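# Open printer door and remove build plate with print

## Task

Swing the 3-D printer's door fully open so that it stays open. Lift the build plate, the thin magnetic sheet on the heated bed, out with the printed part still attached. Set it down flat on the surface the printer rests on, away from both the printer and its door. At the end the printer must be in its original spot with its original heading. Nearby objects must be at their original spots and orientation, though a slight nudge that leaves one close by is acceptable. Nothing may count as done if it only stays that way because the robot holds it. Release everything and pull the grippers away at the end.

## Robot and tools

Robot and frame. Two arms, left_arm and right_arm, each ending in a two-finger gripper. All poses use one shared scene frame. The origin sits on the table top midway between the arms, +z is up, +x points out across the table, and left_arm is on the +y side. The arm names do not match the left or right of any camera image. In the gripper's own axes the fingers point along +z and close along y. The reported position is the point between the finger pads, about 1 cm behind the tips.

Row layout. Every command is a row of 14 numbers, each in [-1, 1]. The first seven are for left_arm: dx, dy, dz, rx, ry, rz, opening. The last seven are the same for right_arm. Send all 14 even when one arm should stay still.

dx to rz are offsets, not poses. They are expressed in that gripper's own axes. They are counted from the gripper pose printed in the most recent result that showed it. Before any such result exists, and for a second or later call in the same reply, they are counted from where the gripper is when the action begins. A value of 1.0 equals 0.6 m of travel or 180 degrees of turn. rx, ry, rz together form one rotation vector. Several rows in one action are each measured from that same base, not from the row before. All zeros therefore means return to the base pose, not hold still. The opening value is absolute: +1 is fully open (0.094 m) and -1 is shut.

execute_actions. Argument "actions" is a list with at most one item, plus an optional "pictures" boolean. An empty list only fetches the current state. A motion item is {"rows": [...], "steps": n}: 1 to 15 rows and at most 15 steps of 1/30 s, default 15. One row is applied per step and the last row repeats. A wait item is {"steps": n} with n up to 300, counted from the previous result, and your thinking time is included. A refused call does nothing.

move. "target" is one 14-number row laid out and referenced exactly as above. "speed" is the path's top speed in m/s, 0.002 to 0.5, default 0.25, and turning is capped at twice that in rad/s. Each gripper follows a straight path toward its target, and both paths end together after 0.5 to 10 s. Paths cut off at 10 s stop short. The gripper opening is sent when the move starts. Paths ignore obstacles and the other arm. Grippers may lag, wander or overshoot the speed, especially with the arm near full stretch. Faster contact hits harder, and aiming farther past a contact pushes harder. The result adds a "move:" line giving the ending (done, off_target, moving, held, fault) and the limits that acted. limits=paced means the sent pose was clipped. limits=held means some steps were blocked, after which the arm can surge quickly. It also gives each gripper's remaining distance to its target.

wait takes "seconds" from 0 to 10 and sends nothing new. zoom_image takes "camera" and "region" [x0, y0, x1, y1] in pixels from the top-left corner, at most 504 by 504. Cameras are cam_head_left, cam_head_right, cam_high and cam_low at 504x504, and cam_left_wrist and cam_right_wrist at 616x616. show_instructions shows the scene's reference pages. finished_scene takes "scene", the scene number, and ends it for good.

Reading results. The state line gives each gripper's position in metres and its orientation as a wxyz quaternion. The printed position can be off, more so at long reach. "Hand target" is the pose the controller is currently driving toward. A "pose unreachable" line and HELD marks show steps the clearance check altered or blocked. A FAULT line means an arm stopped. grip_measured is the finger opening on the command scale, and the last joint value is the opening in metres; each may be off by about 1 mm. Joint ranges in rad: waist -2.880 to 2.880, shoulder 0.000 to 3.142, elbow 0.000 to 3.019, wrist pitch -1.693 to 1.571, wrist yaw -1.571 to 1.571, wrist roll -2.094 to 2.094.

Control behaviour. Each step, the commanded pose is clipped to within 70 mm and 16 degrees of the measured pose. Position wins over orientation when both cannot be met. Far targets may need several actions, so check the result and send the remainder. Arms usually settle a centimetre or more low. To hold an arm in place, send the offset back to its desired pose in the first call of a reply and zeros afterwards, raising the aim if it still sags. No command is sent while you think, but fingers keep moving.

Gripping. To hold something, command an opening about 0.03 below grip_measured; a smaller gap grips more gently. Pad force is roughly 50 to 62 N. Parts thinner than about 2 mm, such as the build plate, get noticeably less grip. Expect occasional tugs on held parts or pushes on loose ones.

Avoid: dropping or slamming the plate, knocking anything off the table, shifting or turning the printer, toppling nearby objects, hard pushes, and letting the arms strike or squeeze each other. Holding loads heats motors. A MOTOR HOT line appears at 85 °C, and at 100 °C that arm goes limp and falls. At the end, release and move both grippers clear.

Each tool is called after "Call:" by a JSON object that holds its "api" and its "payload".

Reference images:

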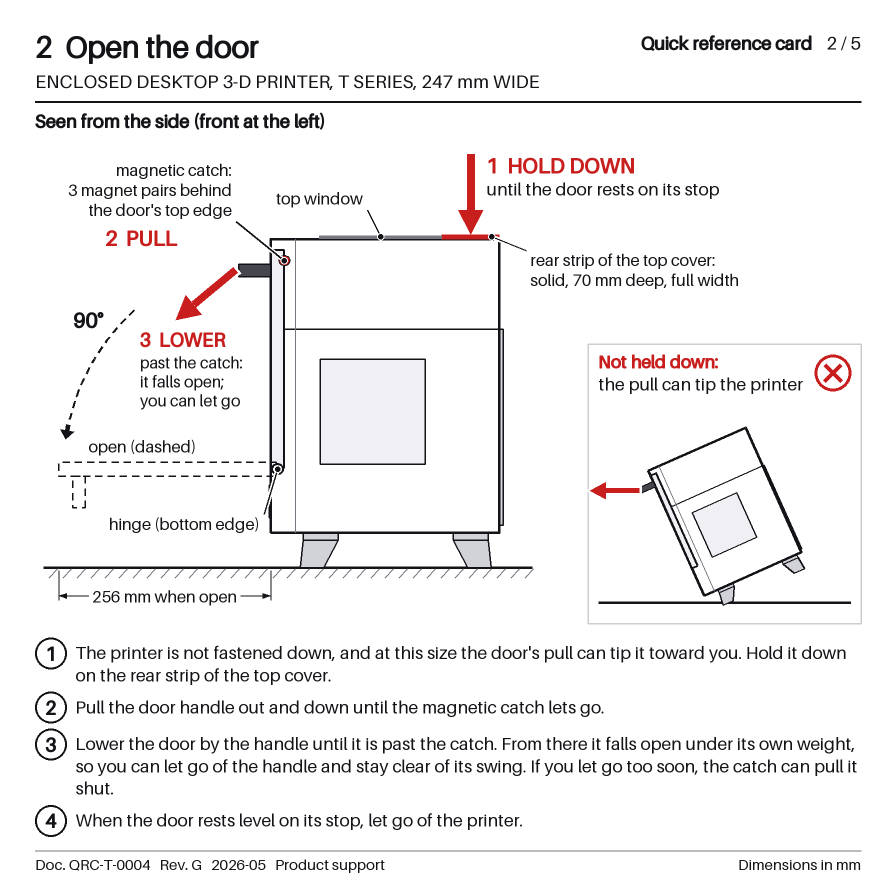

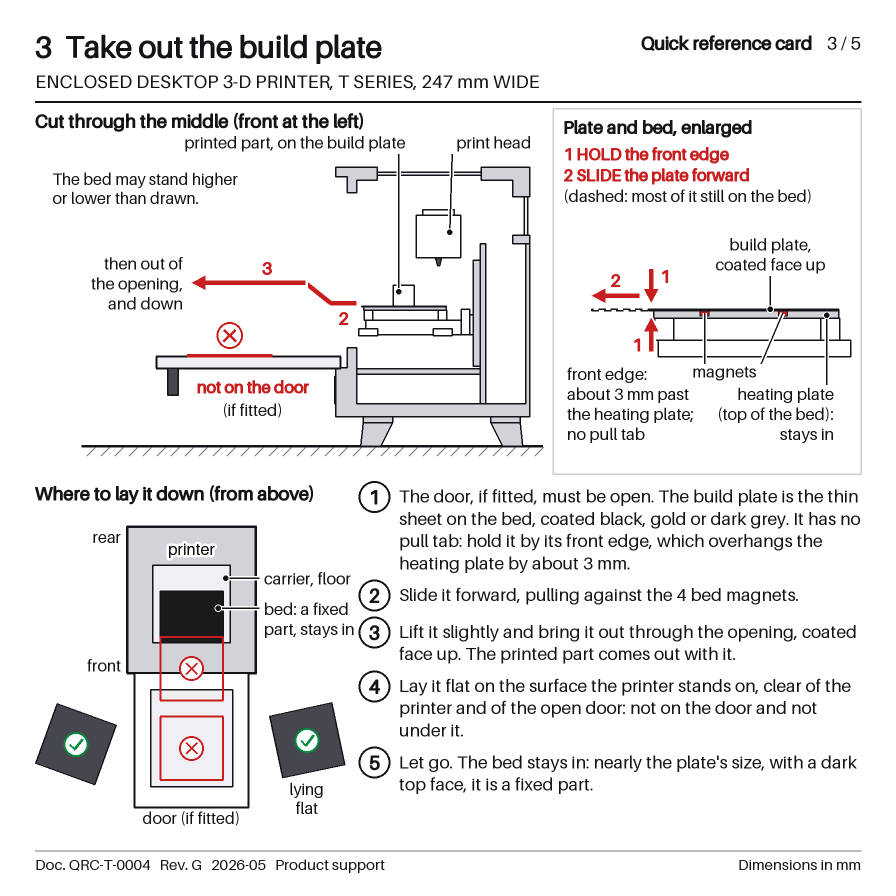

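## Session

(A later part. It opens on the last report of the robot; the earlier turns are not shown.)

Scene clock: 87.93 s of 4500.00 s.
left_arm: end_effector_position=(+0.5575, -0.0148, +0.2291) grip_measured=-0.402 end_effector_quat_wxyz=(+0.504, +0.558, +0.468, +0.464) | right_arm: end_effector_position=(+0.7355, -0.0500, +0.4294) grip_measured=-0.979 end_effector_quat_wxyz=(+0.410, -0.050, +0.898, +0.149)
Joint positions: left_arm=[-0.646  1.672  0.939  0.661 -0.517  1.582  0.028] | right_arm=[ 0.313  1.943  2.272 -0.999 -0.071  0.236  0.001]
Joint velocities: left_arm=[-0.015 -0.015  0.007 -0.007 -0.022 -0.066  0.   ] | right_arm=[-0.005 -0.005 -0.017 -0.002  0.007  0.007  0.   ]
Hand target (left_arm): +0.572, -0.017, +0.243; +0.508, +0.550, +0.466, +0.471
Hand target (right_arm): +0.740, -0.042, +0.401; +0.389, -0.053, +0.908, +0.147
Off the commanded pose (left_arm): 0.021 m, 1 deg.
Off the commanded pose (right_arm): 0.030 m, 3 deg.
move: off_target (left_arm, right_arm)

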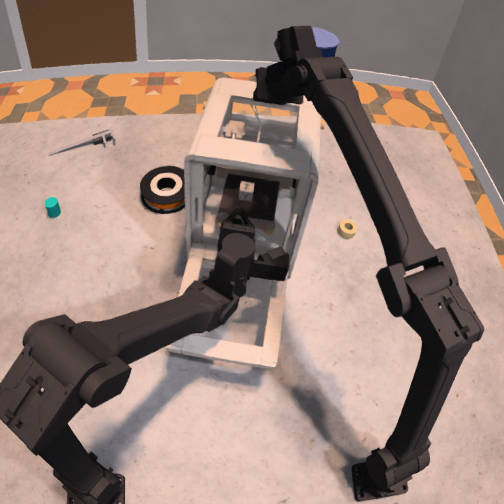

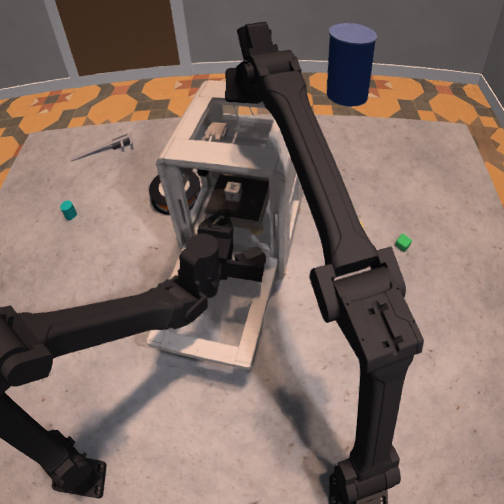

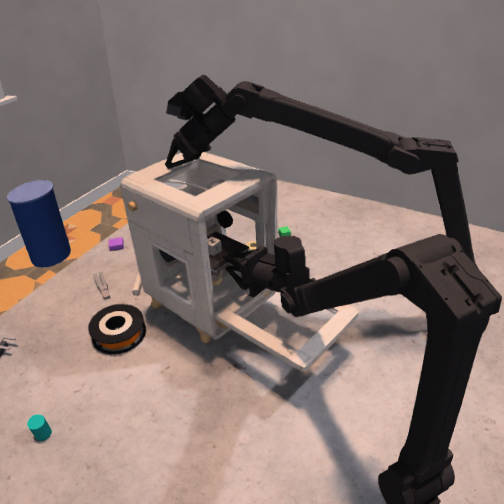

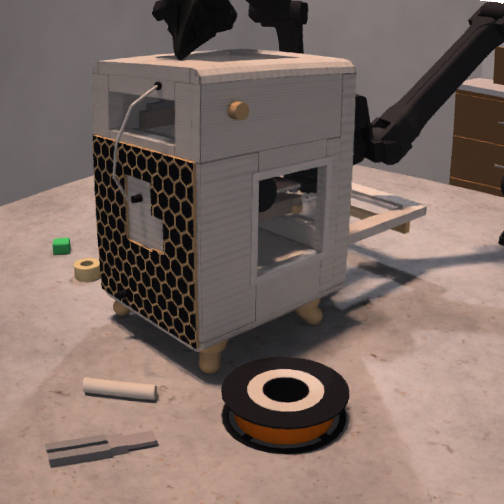

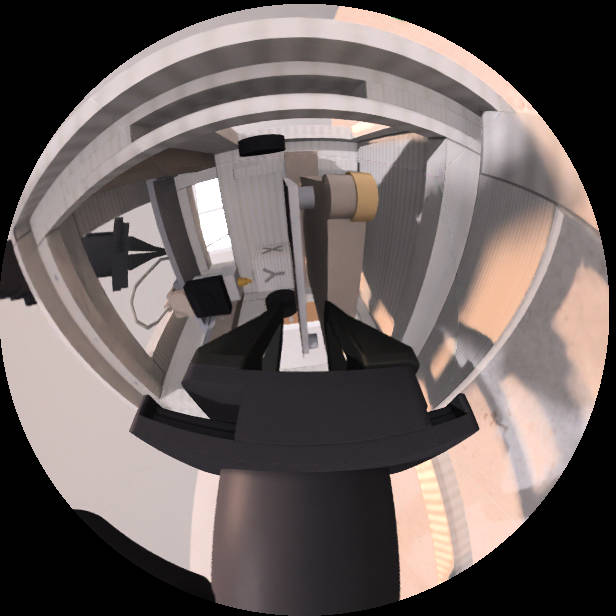

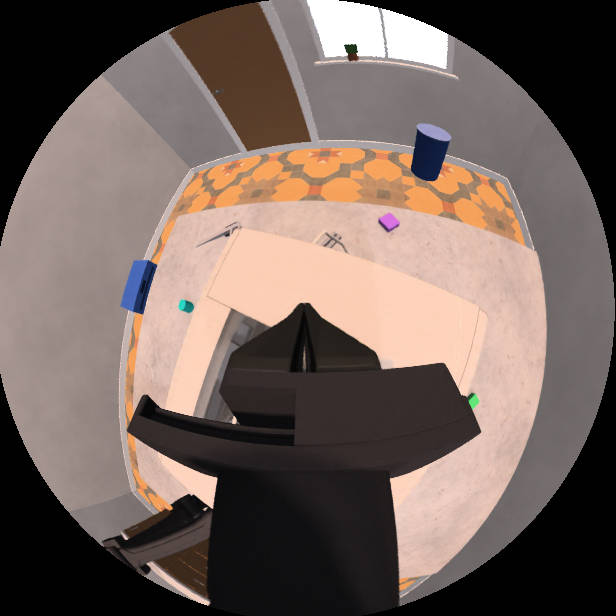

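Call:
{"api": "move", "payload": {"target": [-0.04,0.075,0.0,-0.03,0,0,-0.4,0.03,0,0.04,0,0.015,0,-1], "speed": 0.05}}

Call:
{"api": "zoom_image", "payload": {"camera": "cam_left_wrist", "region": [200,180,420,400]}}

Scene clock: 89.80 s of 4500.00 s.
left_arm: end_effector_position=(+0.5509, -0.0276, +0.2398) grip_measured=-0.402 end_effector_quat_wxyz=(+0.505, +0.555, +0.457, +0.479) | right_arm: end_effector_position=(+0.7354, -0.0498, +0.4295) grip_measured=-0.979 end_effector_quat_wxyz=(+0.410, -0.050, +0.898, +0.149)
Joint positions: left_arm=[-0.677  1.672  0.951  0.683 -0.554  1.621  0.028] | right_arm=[ 0.313  1.943  2.272 -0.999 -0.072  0.236  0.001]
Joint velocities: left_arm=[-0.015 -0.005  0.002 -0.007 -0.007 -0.037  0.001] | right_arm=[ 0.005 -0.005 -0.017  0.012  0.037  0.022 -0.001]
Hand target (left_arm): +0.555, -0.040, +0.273; +0.530, +0.533, +0.447, +0.485
Hand target (right_arm): +0.740, -0.042, +0.401; +0.389, -0.053, +0.908, +0.148
Off the commanded pose (left_arm): 0.036 m, 4 deg.
Off the commanded pose (right_arm): 0.030 m, 3 deg.
move: off_target (left_arm, right_arm)

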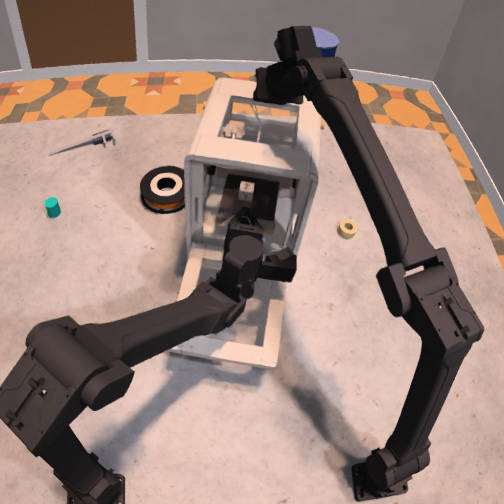

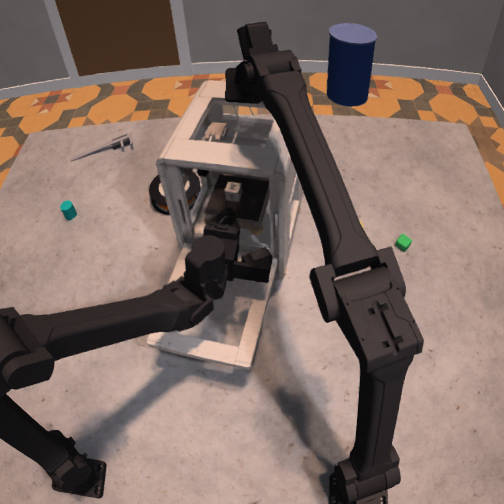

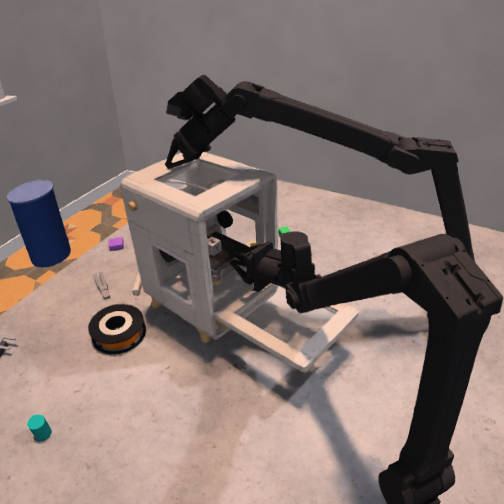

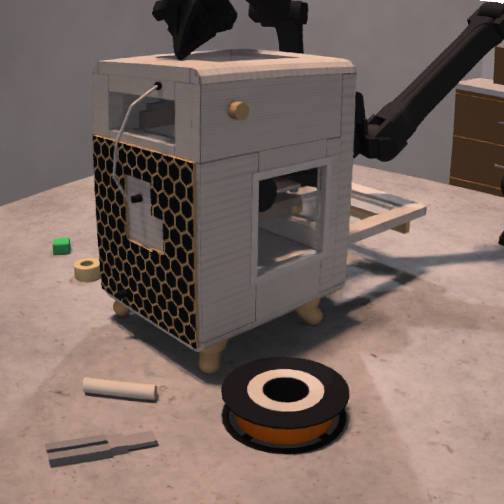

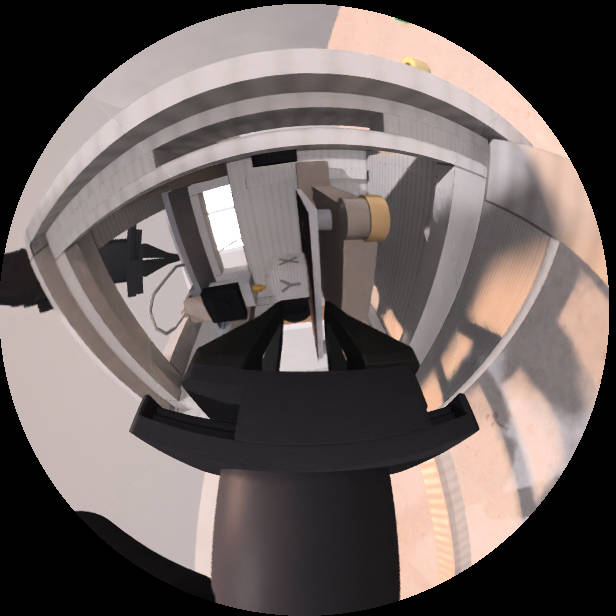

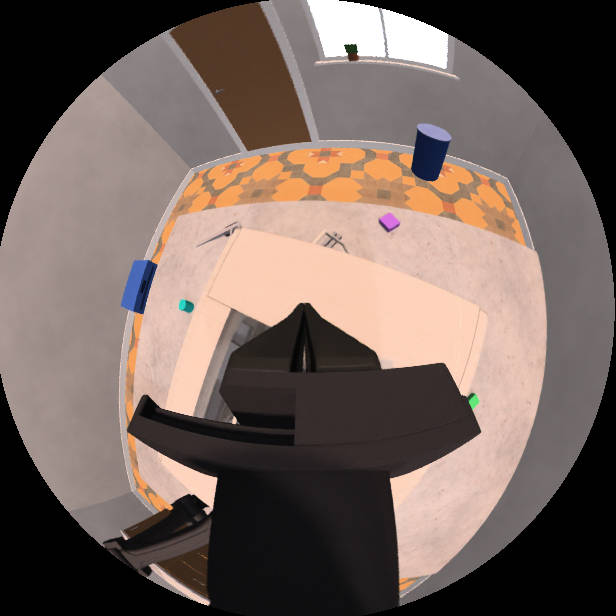

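Region (200, 180, 420, 400) of cam_left_wrist's 616x616 image, scaled by 2.291, with more detail than that image has.

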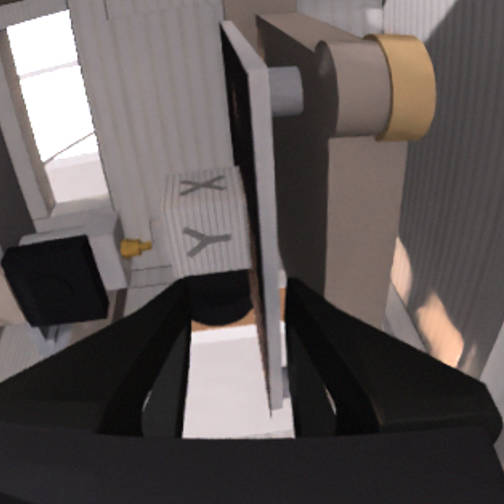

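Call:
{"api": "move", "payload": {"target": [0,0.03,0.042,-0.01,0,-0.015,-0.6,0.03,0,0.04,0,0.015,0,-1], "speed": 0.03}}

Call:
{"api": "zoom_image", "payload": {"camera": "cam_left_wrist", "region": [200,180,420,400]}}

Scene clock: 91.53 s of 4500.00 s.
left_arm: end_effector_position=(+0.5512, -0.0280, +0.2390) grip_measured=-0.598 end_effector_quat_wxyz=(+0.509, +0.555, +0.457, +0.473) | right_arm: end_effector_position=(+0.7353, -0.0496, +0.4295) grip_measured=-0.979 end_effector_quat_wxyz=(+0.410, -0.050, +0.898, +0.150)
Joint positions: left_arm=[-0.675  1.672  0.949  0.683 -0.542  1.61   0.019] | right_arm=[ 0.313  1.943  2.272 -0.999 -0.074  0.236  0.001]
Joint velocities: left_arm=[-0.005 -0.005 -0.012 -0.007  0.022  0.007 -0.001] | right_arm=[ 0.005 -0.015 -0.002 -0.017  0.051 -0.007 -0.   ]
Hand target (left_arm): +0.574, -0.030, +0.257; +0.524, +0.536, +0.461, +0.474
Hand target (right_arm): +0.740, -0.042, +0.401; +0.389, -0.054, +0.908, +0.148
Off the commanded pose (left_arm): 0.031 m, 3 deg.
Off the commanded pose (right_arm): 0.030 m, 3 deg.
move: off_target (left_arm, right_arm)

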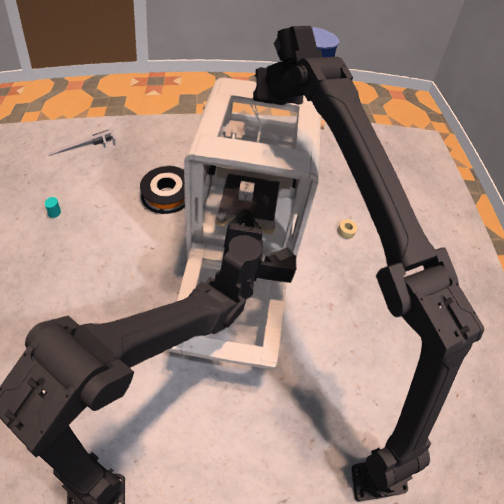

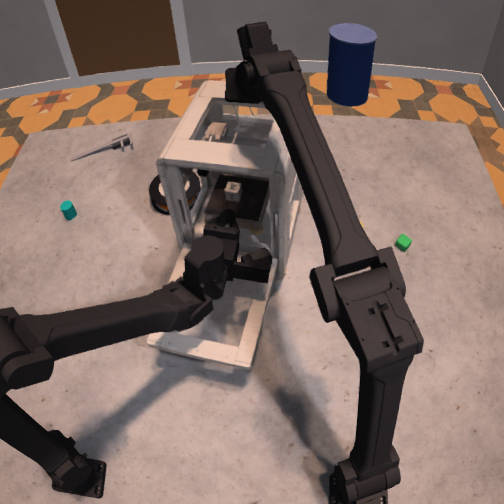

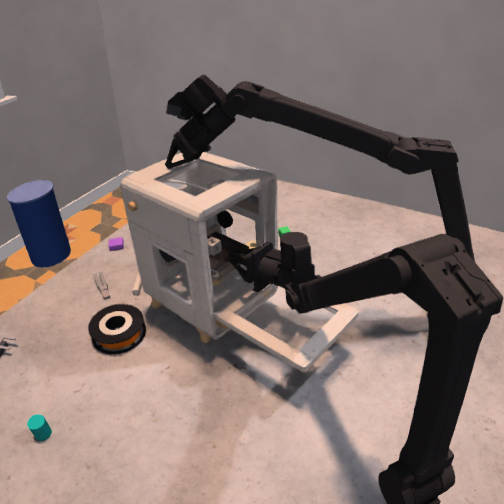

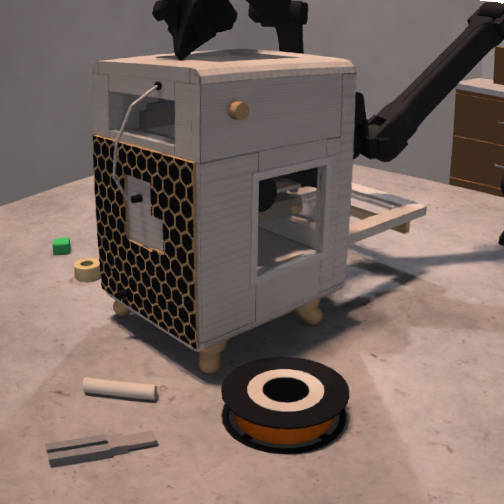

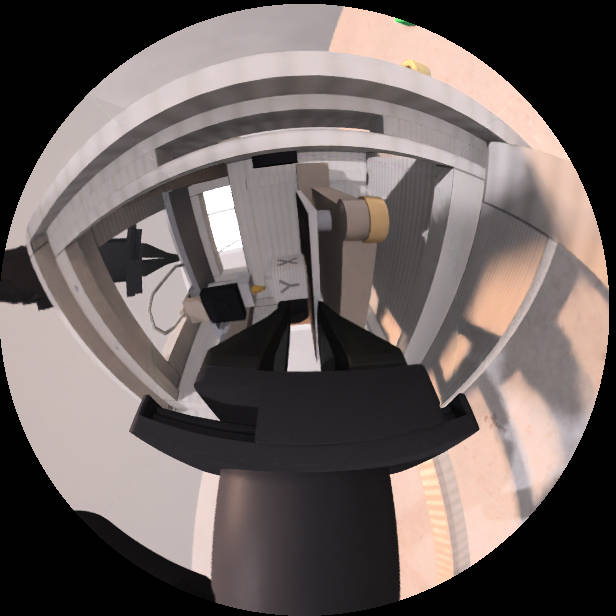

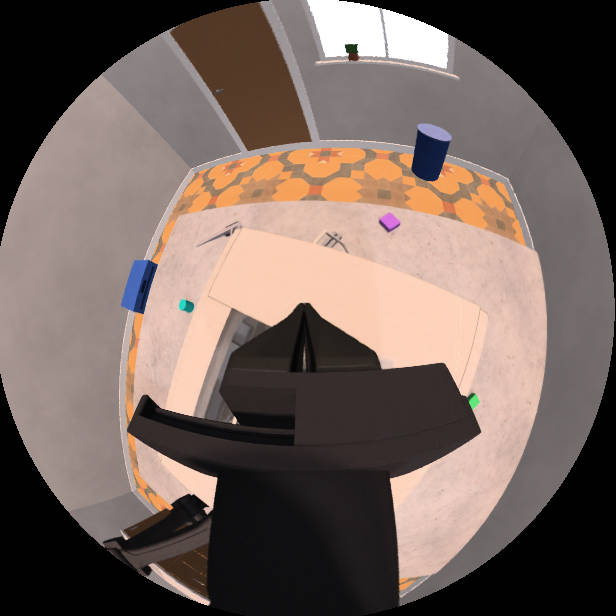

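Region (200, 180, 420, 400) of cam_left_wrist's 616x616 image, scaled by 2.291, with more detail than that image has.

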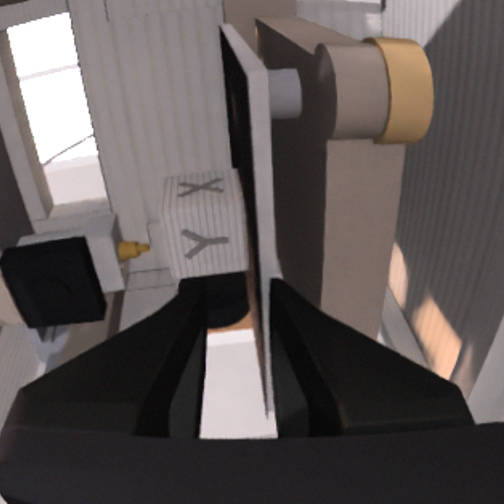

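Call:
{"api": "move", "payload": {"target": [0,0.026,0.065,-0.005,0,0,-0.6,0.03,0,0.04,0,0.015,0,-1], "speed": 0.02}}

Call:
{"api": "zoom_image", "payload": {"camera": "cam_left_wrist", "region": [200,180,420,400]}}

Scene clock: 94.30 s of 4500.00 s.
left_arm: end_effector_position=(+0.5524, -0.0287, +0.2377) grip_measured=-0.598 end_effector_quat_wxyz=(+0.507, +0.562, +0.453, +0.471) | right_arm: end_effector_position=(+0.7353, -0.0494, +0.4295) grip_measured=-0.979 end_effector_quat_wxyz=(+0.410, -0.050, +0.898, +0.150)
Joint positions: left_arm=[-0.671  1.671  0.952  0.671 -0.528  1.616  0.019] | right_arm=[ 0.313  1.943  2.272 -0.999 -0.075  0.236  0.001]
Joint velocities: left_arm=[-0.005 -0.015 -0.002 -0.007 -0.051 -0.022  0.   ] | right_arm=[ 0.005 -0.005  0.012 -0.027 -0.007  0.022 -0.   ]
Hand target (left_arm): +0.586, -0.031, +0.253; +0.513, +0.551, +0.453, +0.478
Hand target (right_arm): +0.740, -0.042, +0.401; +0.389, -0.054, +0.908, +0.149
Off the commanded pose (left_arm): 0.041 m, 2 deg.
Off the commanded pose (right_arm): 0.030 m, 3 deg.
move: off_target (left_arm, right_arm)

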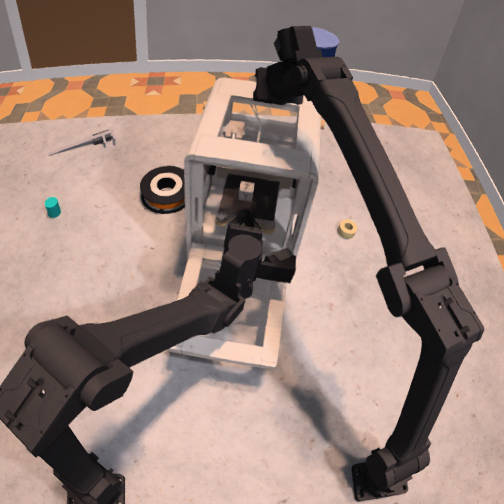

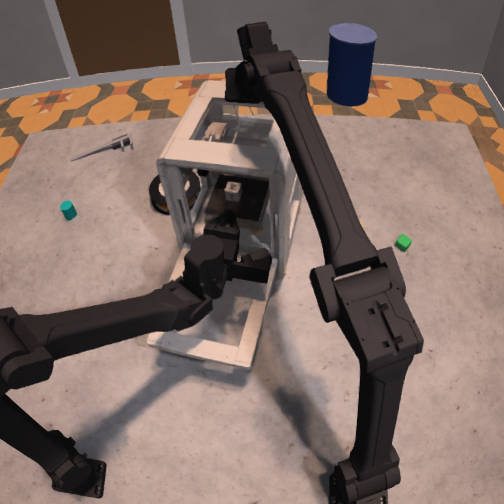

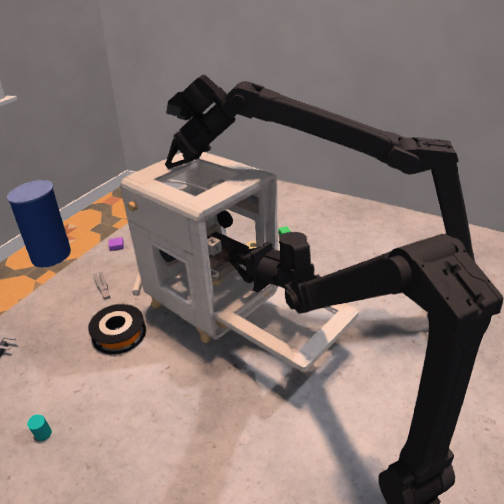

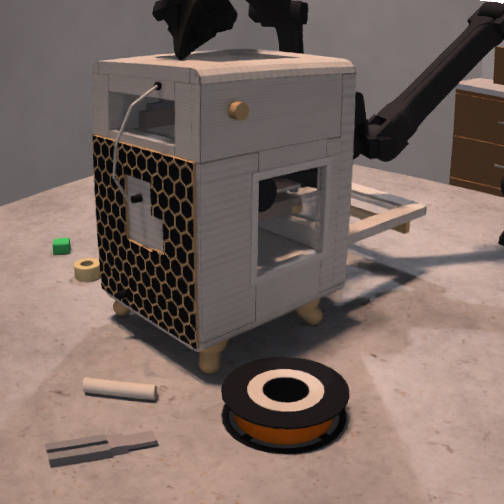

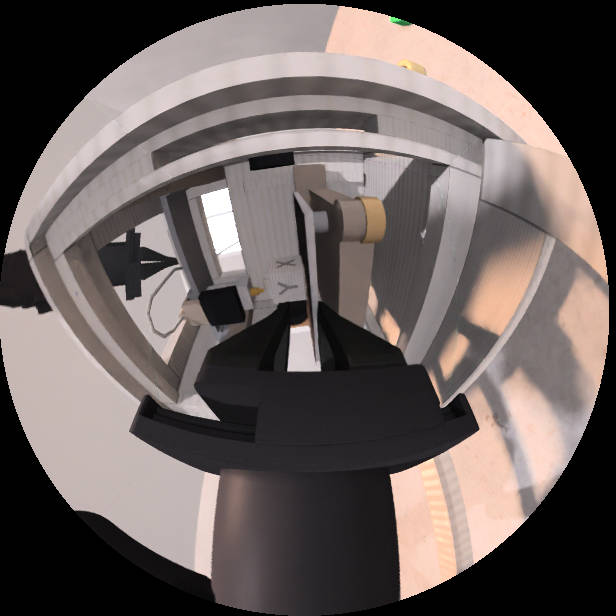

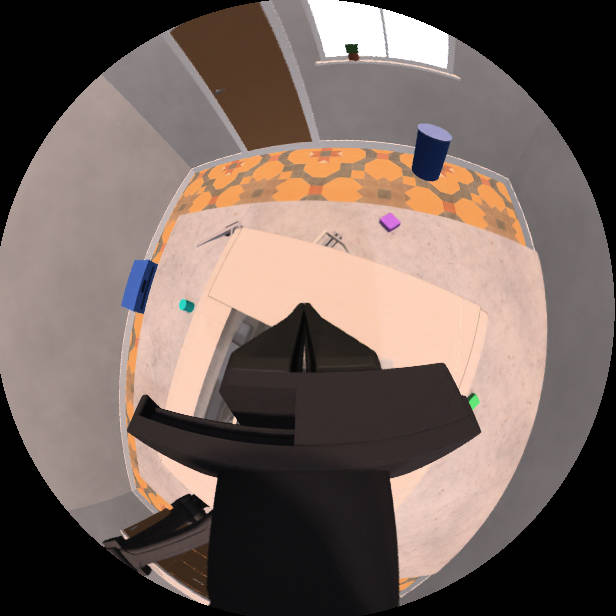

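Region (200, 180, 420, 400) of cam_left_wrist's 616x616 image, scaled by 2.291, with more detail than that image has.

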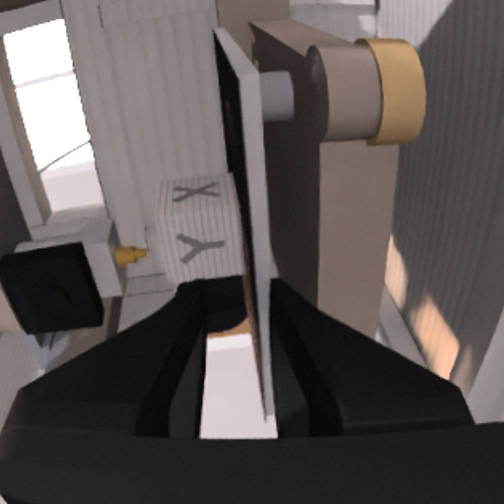

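Butted. Close while letting the hand drop slightly, then pull.

Call:
{"api": "move", "payload": {"target": [0,-0.01,0.03,0,0,0,-1,0.03,0,0.04,0,0.015,0,-1], "speed": 0.03}}

Call:
{"api": "move", "payload": {"target": [0,0.015,-0.07,0,0,0,-1,0.03,0,0.04,0,0.015,0,-1], "speed": 0.015}}

Call:
{"api": "zoom_image", "payload": {"camera": "cam_left_wrist", "region": [200,180,420,400]}}

Scene clock: 96.07 s of 4500.00 s.
left_arm: end_effector_position=(+0.5503, -0.0280, +0.2318) grip_measured=-0.978 end_effector_quat_wxyz=(+0.505, +0.567, +0.452, +0.469) | right_arm: end_effector_position=(+0.7351, -0.0491, +0.4295) grip_measured=-0.979 end_effector_quat_wxyz=(+0.409, -0.051, +0.898, +0.151)
Joint positions: left_arm=[-0.671  1.673  0.941  0.673 -0.521  1.616  0.001] | right_arm=[ 0.313  1.943  2.272 -0.999 -0.077  0.236  0.001]
Joint velocities: left_arm=[-0.015 -0.005 -0.017 -0.002 -0.037  0.007  0.   ] | right_arm=[-0.005 -0.015 -0.002  0.022 -0.007 -0.037 -0.   ]
Hand target (left_arm): +0.569, -0.030, +0.230; +0.507, +0.562, +0.453, +0.472
Hand target (right_arm): +0.740, -0.041, +0.401; +0.388, -0.054, +0.908, +0.149
Off the commanded pose (left_arm): 0.020 m, 1 deg.
Off the commanded pose (right_arm): 0.030 m, 3 deg.
move: off_target (left_arm, right_arm)

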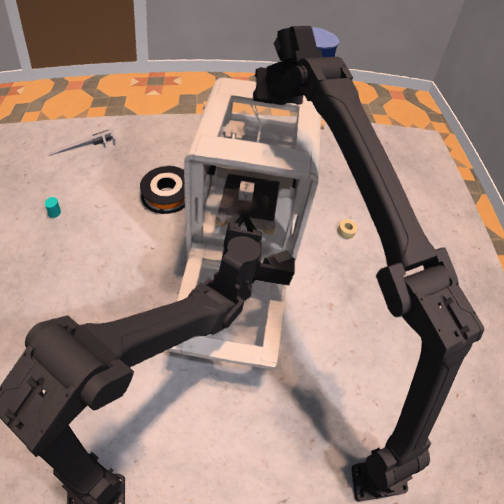

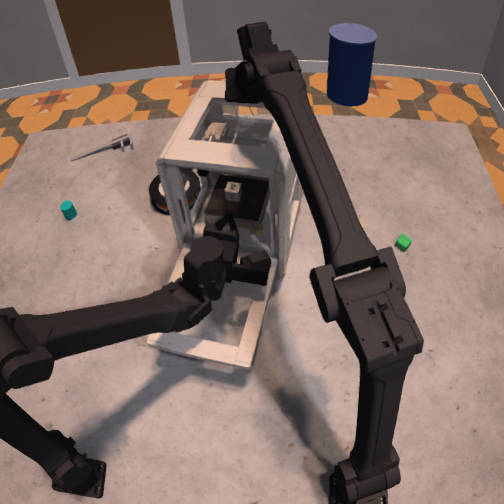

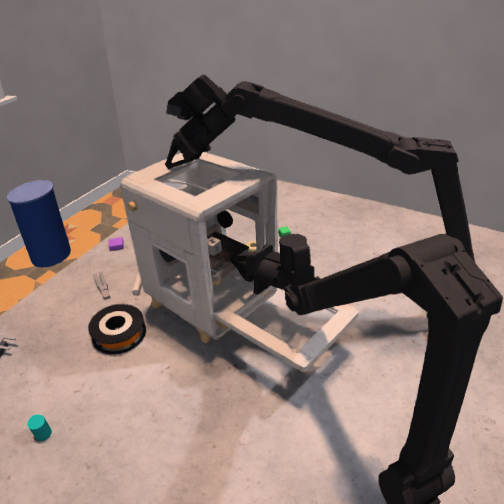

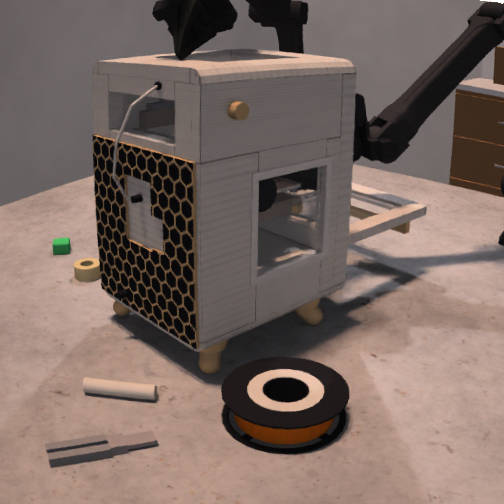

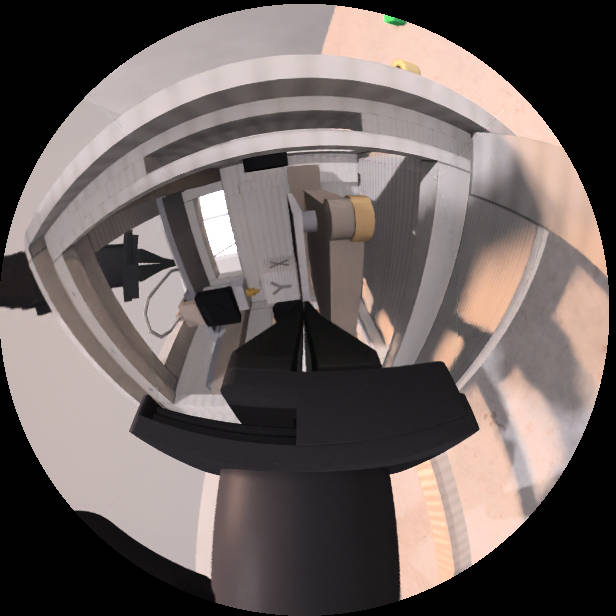

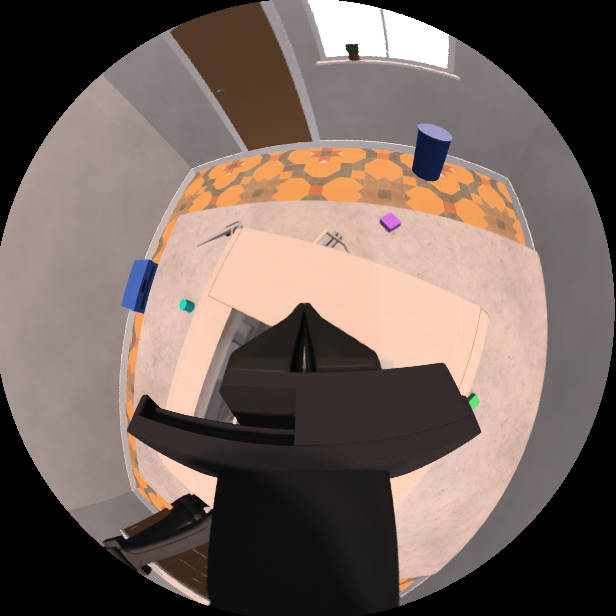

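Scene clock: 99.17 s of 4500.00 s.
left_arm: end_effector_position=(+0.5145, -0.0175, +0.2356) grip_measured=-0.980 end_effector_quat_wxyz=(+0.499, +0.568, +0.454, +0.471) | right_arm: end_effector_position=(+0.7351, -0.0490, +0.4295) grip_measured=-0.979 end_effector_quat_wxyz=(+0.409, -0.051, +0.898, +0.151)
Joint positions: left_arm=[-0.705  1.588  0.85   0.669 -0.565  1.616  0.001] | right_arm=[ 0.313  1.943  2.272 -0.999 -0.077  0.236  0.001]
Joint velocities: left_arm=[-0.005 -0.024 -0.007 -0.017 -0.051 -0.051  0.001] | right_arm=[-0.015  0.005 -0.032  0.002  0.007 -0.066  0.   ]
Hand target (left_arm): +0.509, -0.022, +0.243; +0.505, +0.567, +0.453, +0.468
Hand target (right_arm): +0.739, -0.041, +0.401; +0.388, -0.055, +0.908, +0.150
Off the commanded pose (left_arm): 0.010 m, 1 deg.
Off the commanded pose (right_arm): 0.030 m, 3 deg.
move: off_target (right_arm)

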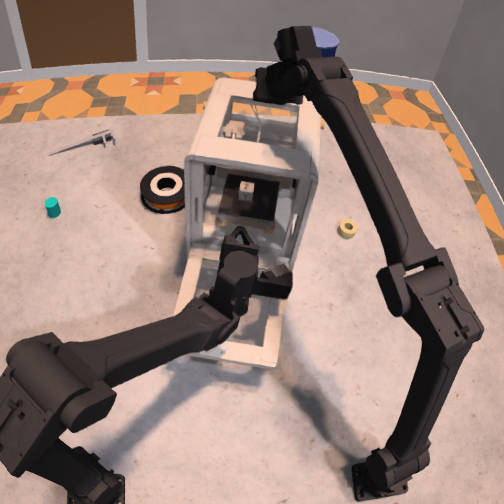

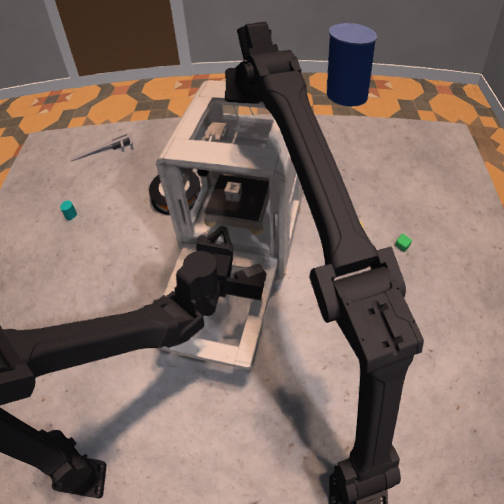

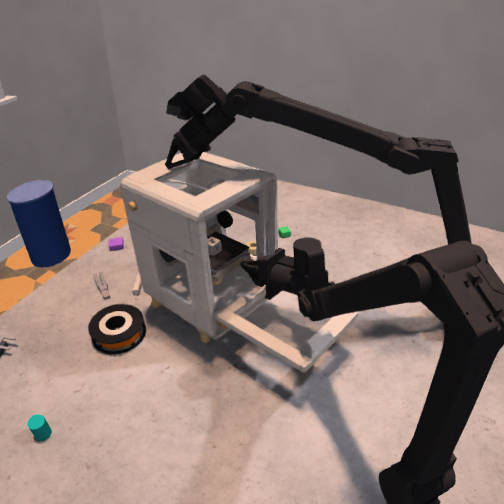

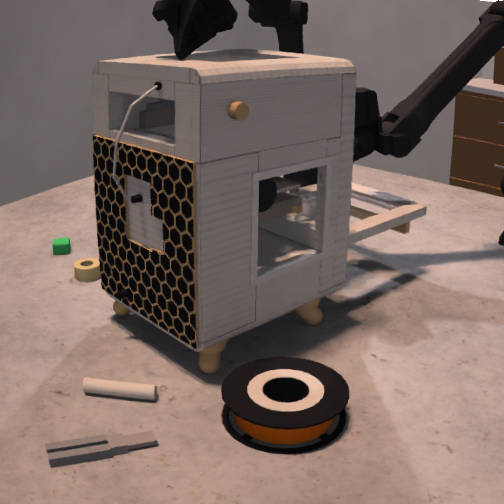

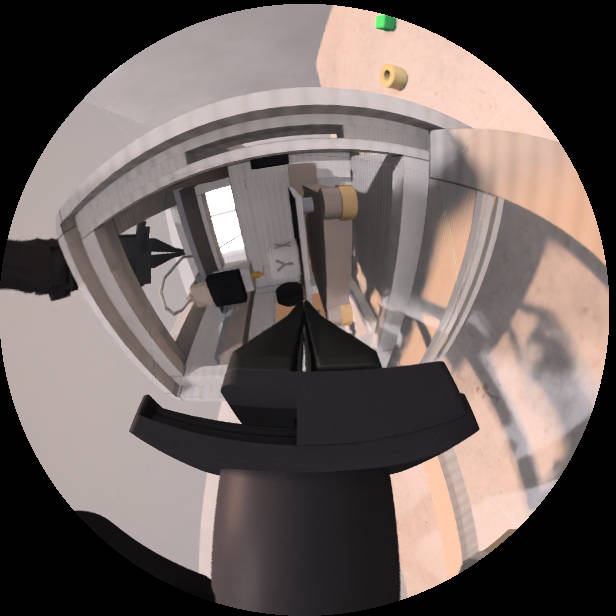

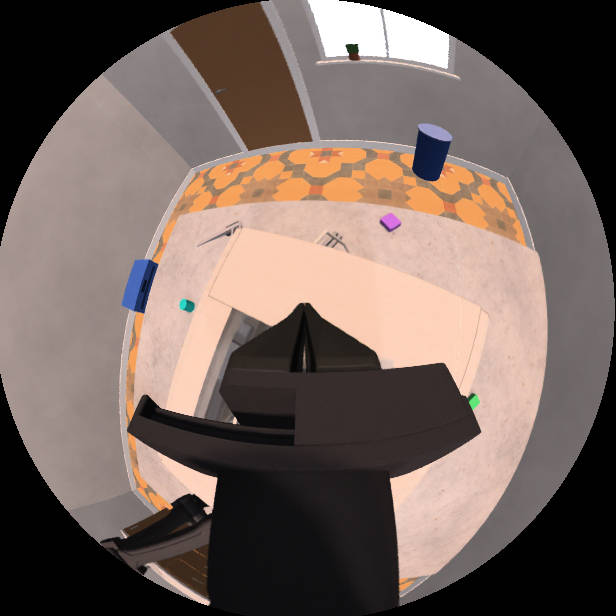

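Region (200, 180, 420, 400) of cam_left_wrist's 616x616 image, scaled by 2.291, with more detail than that image has.

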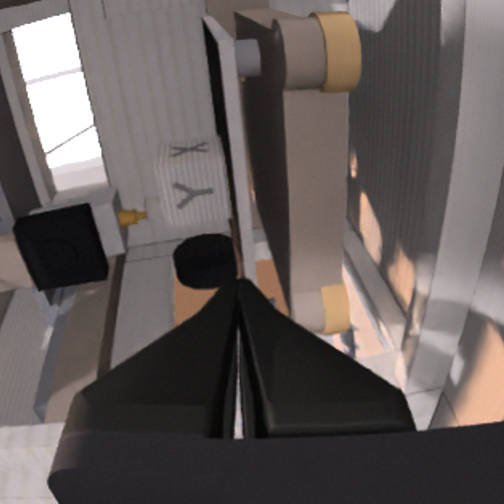

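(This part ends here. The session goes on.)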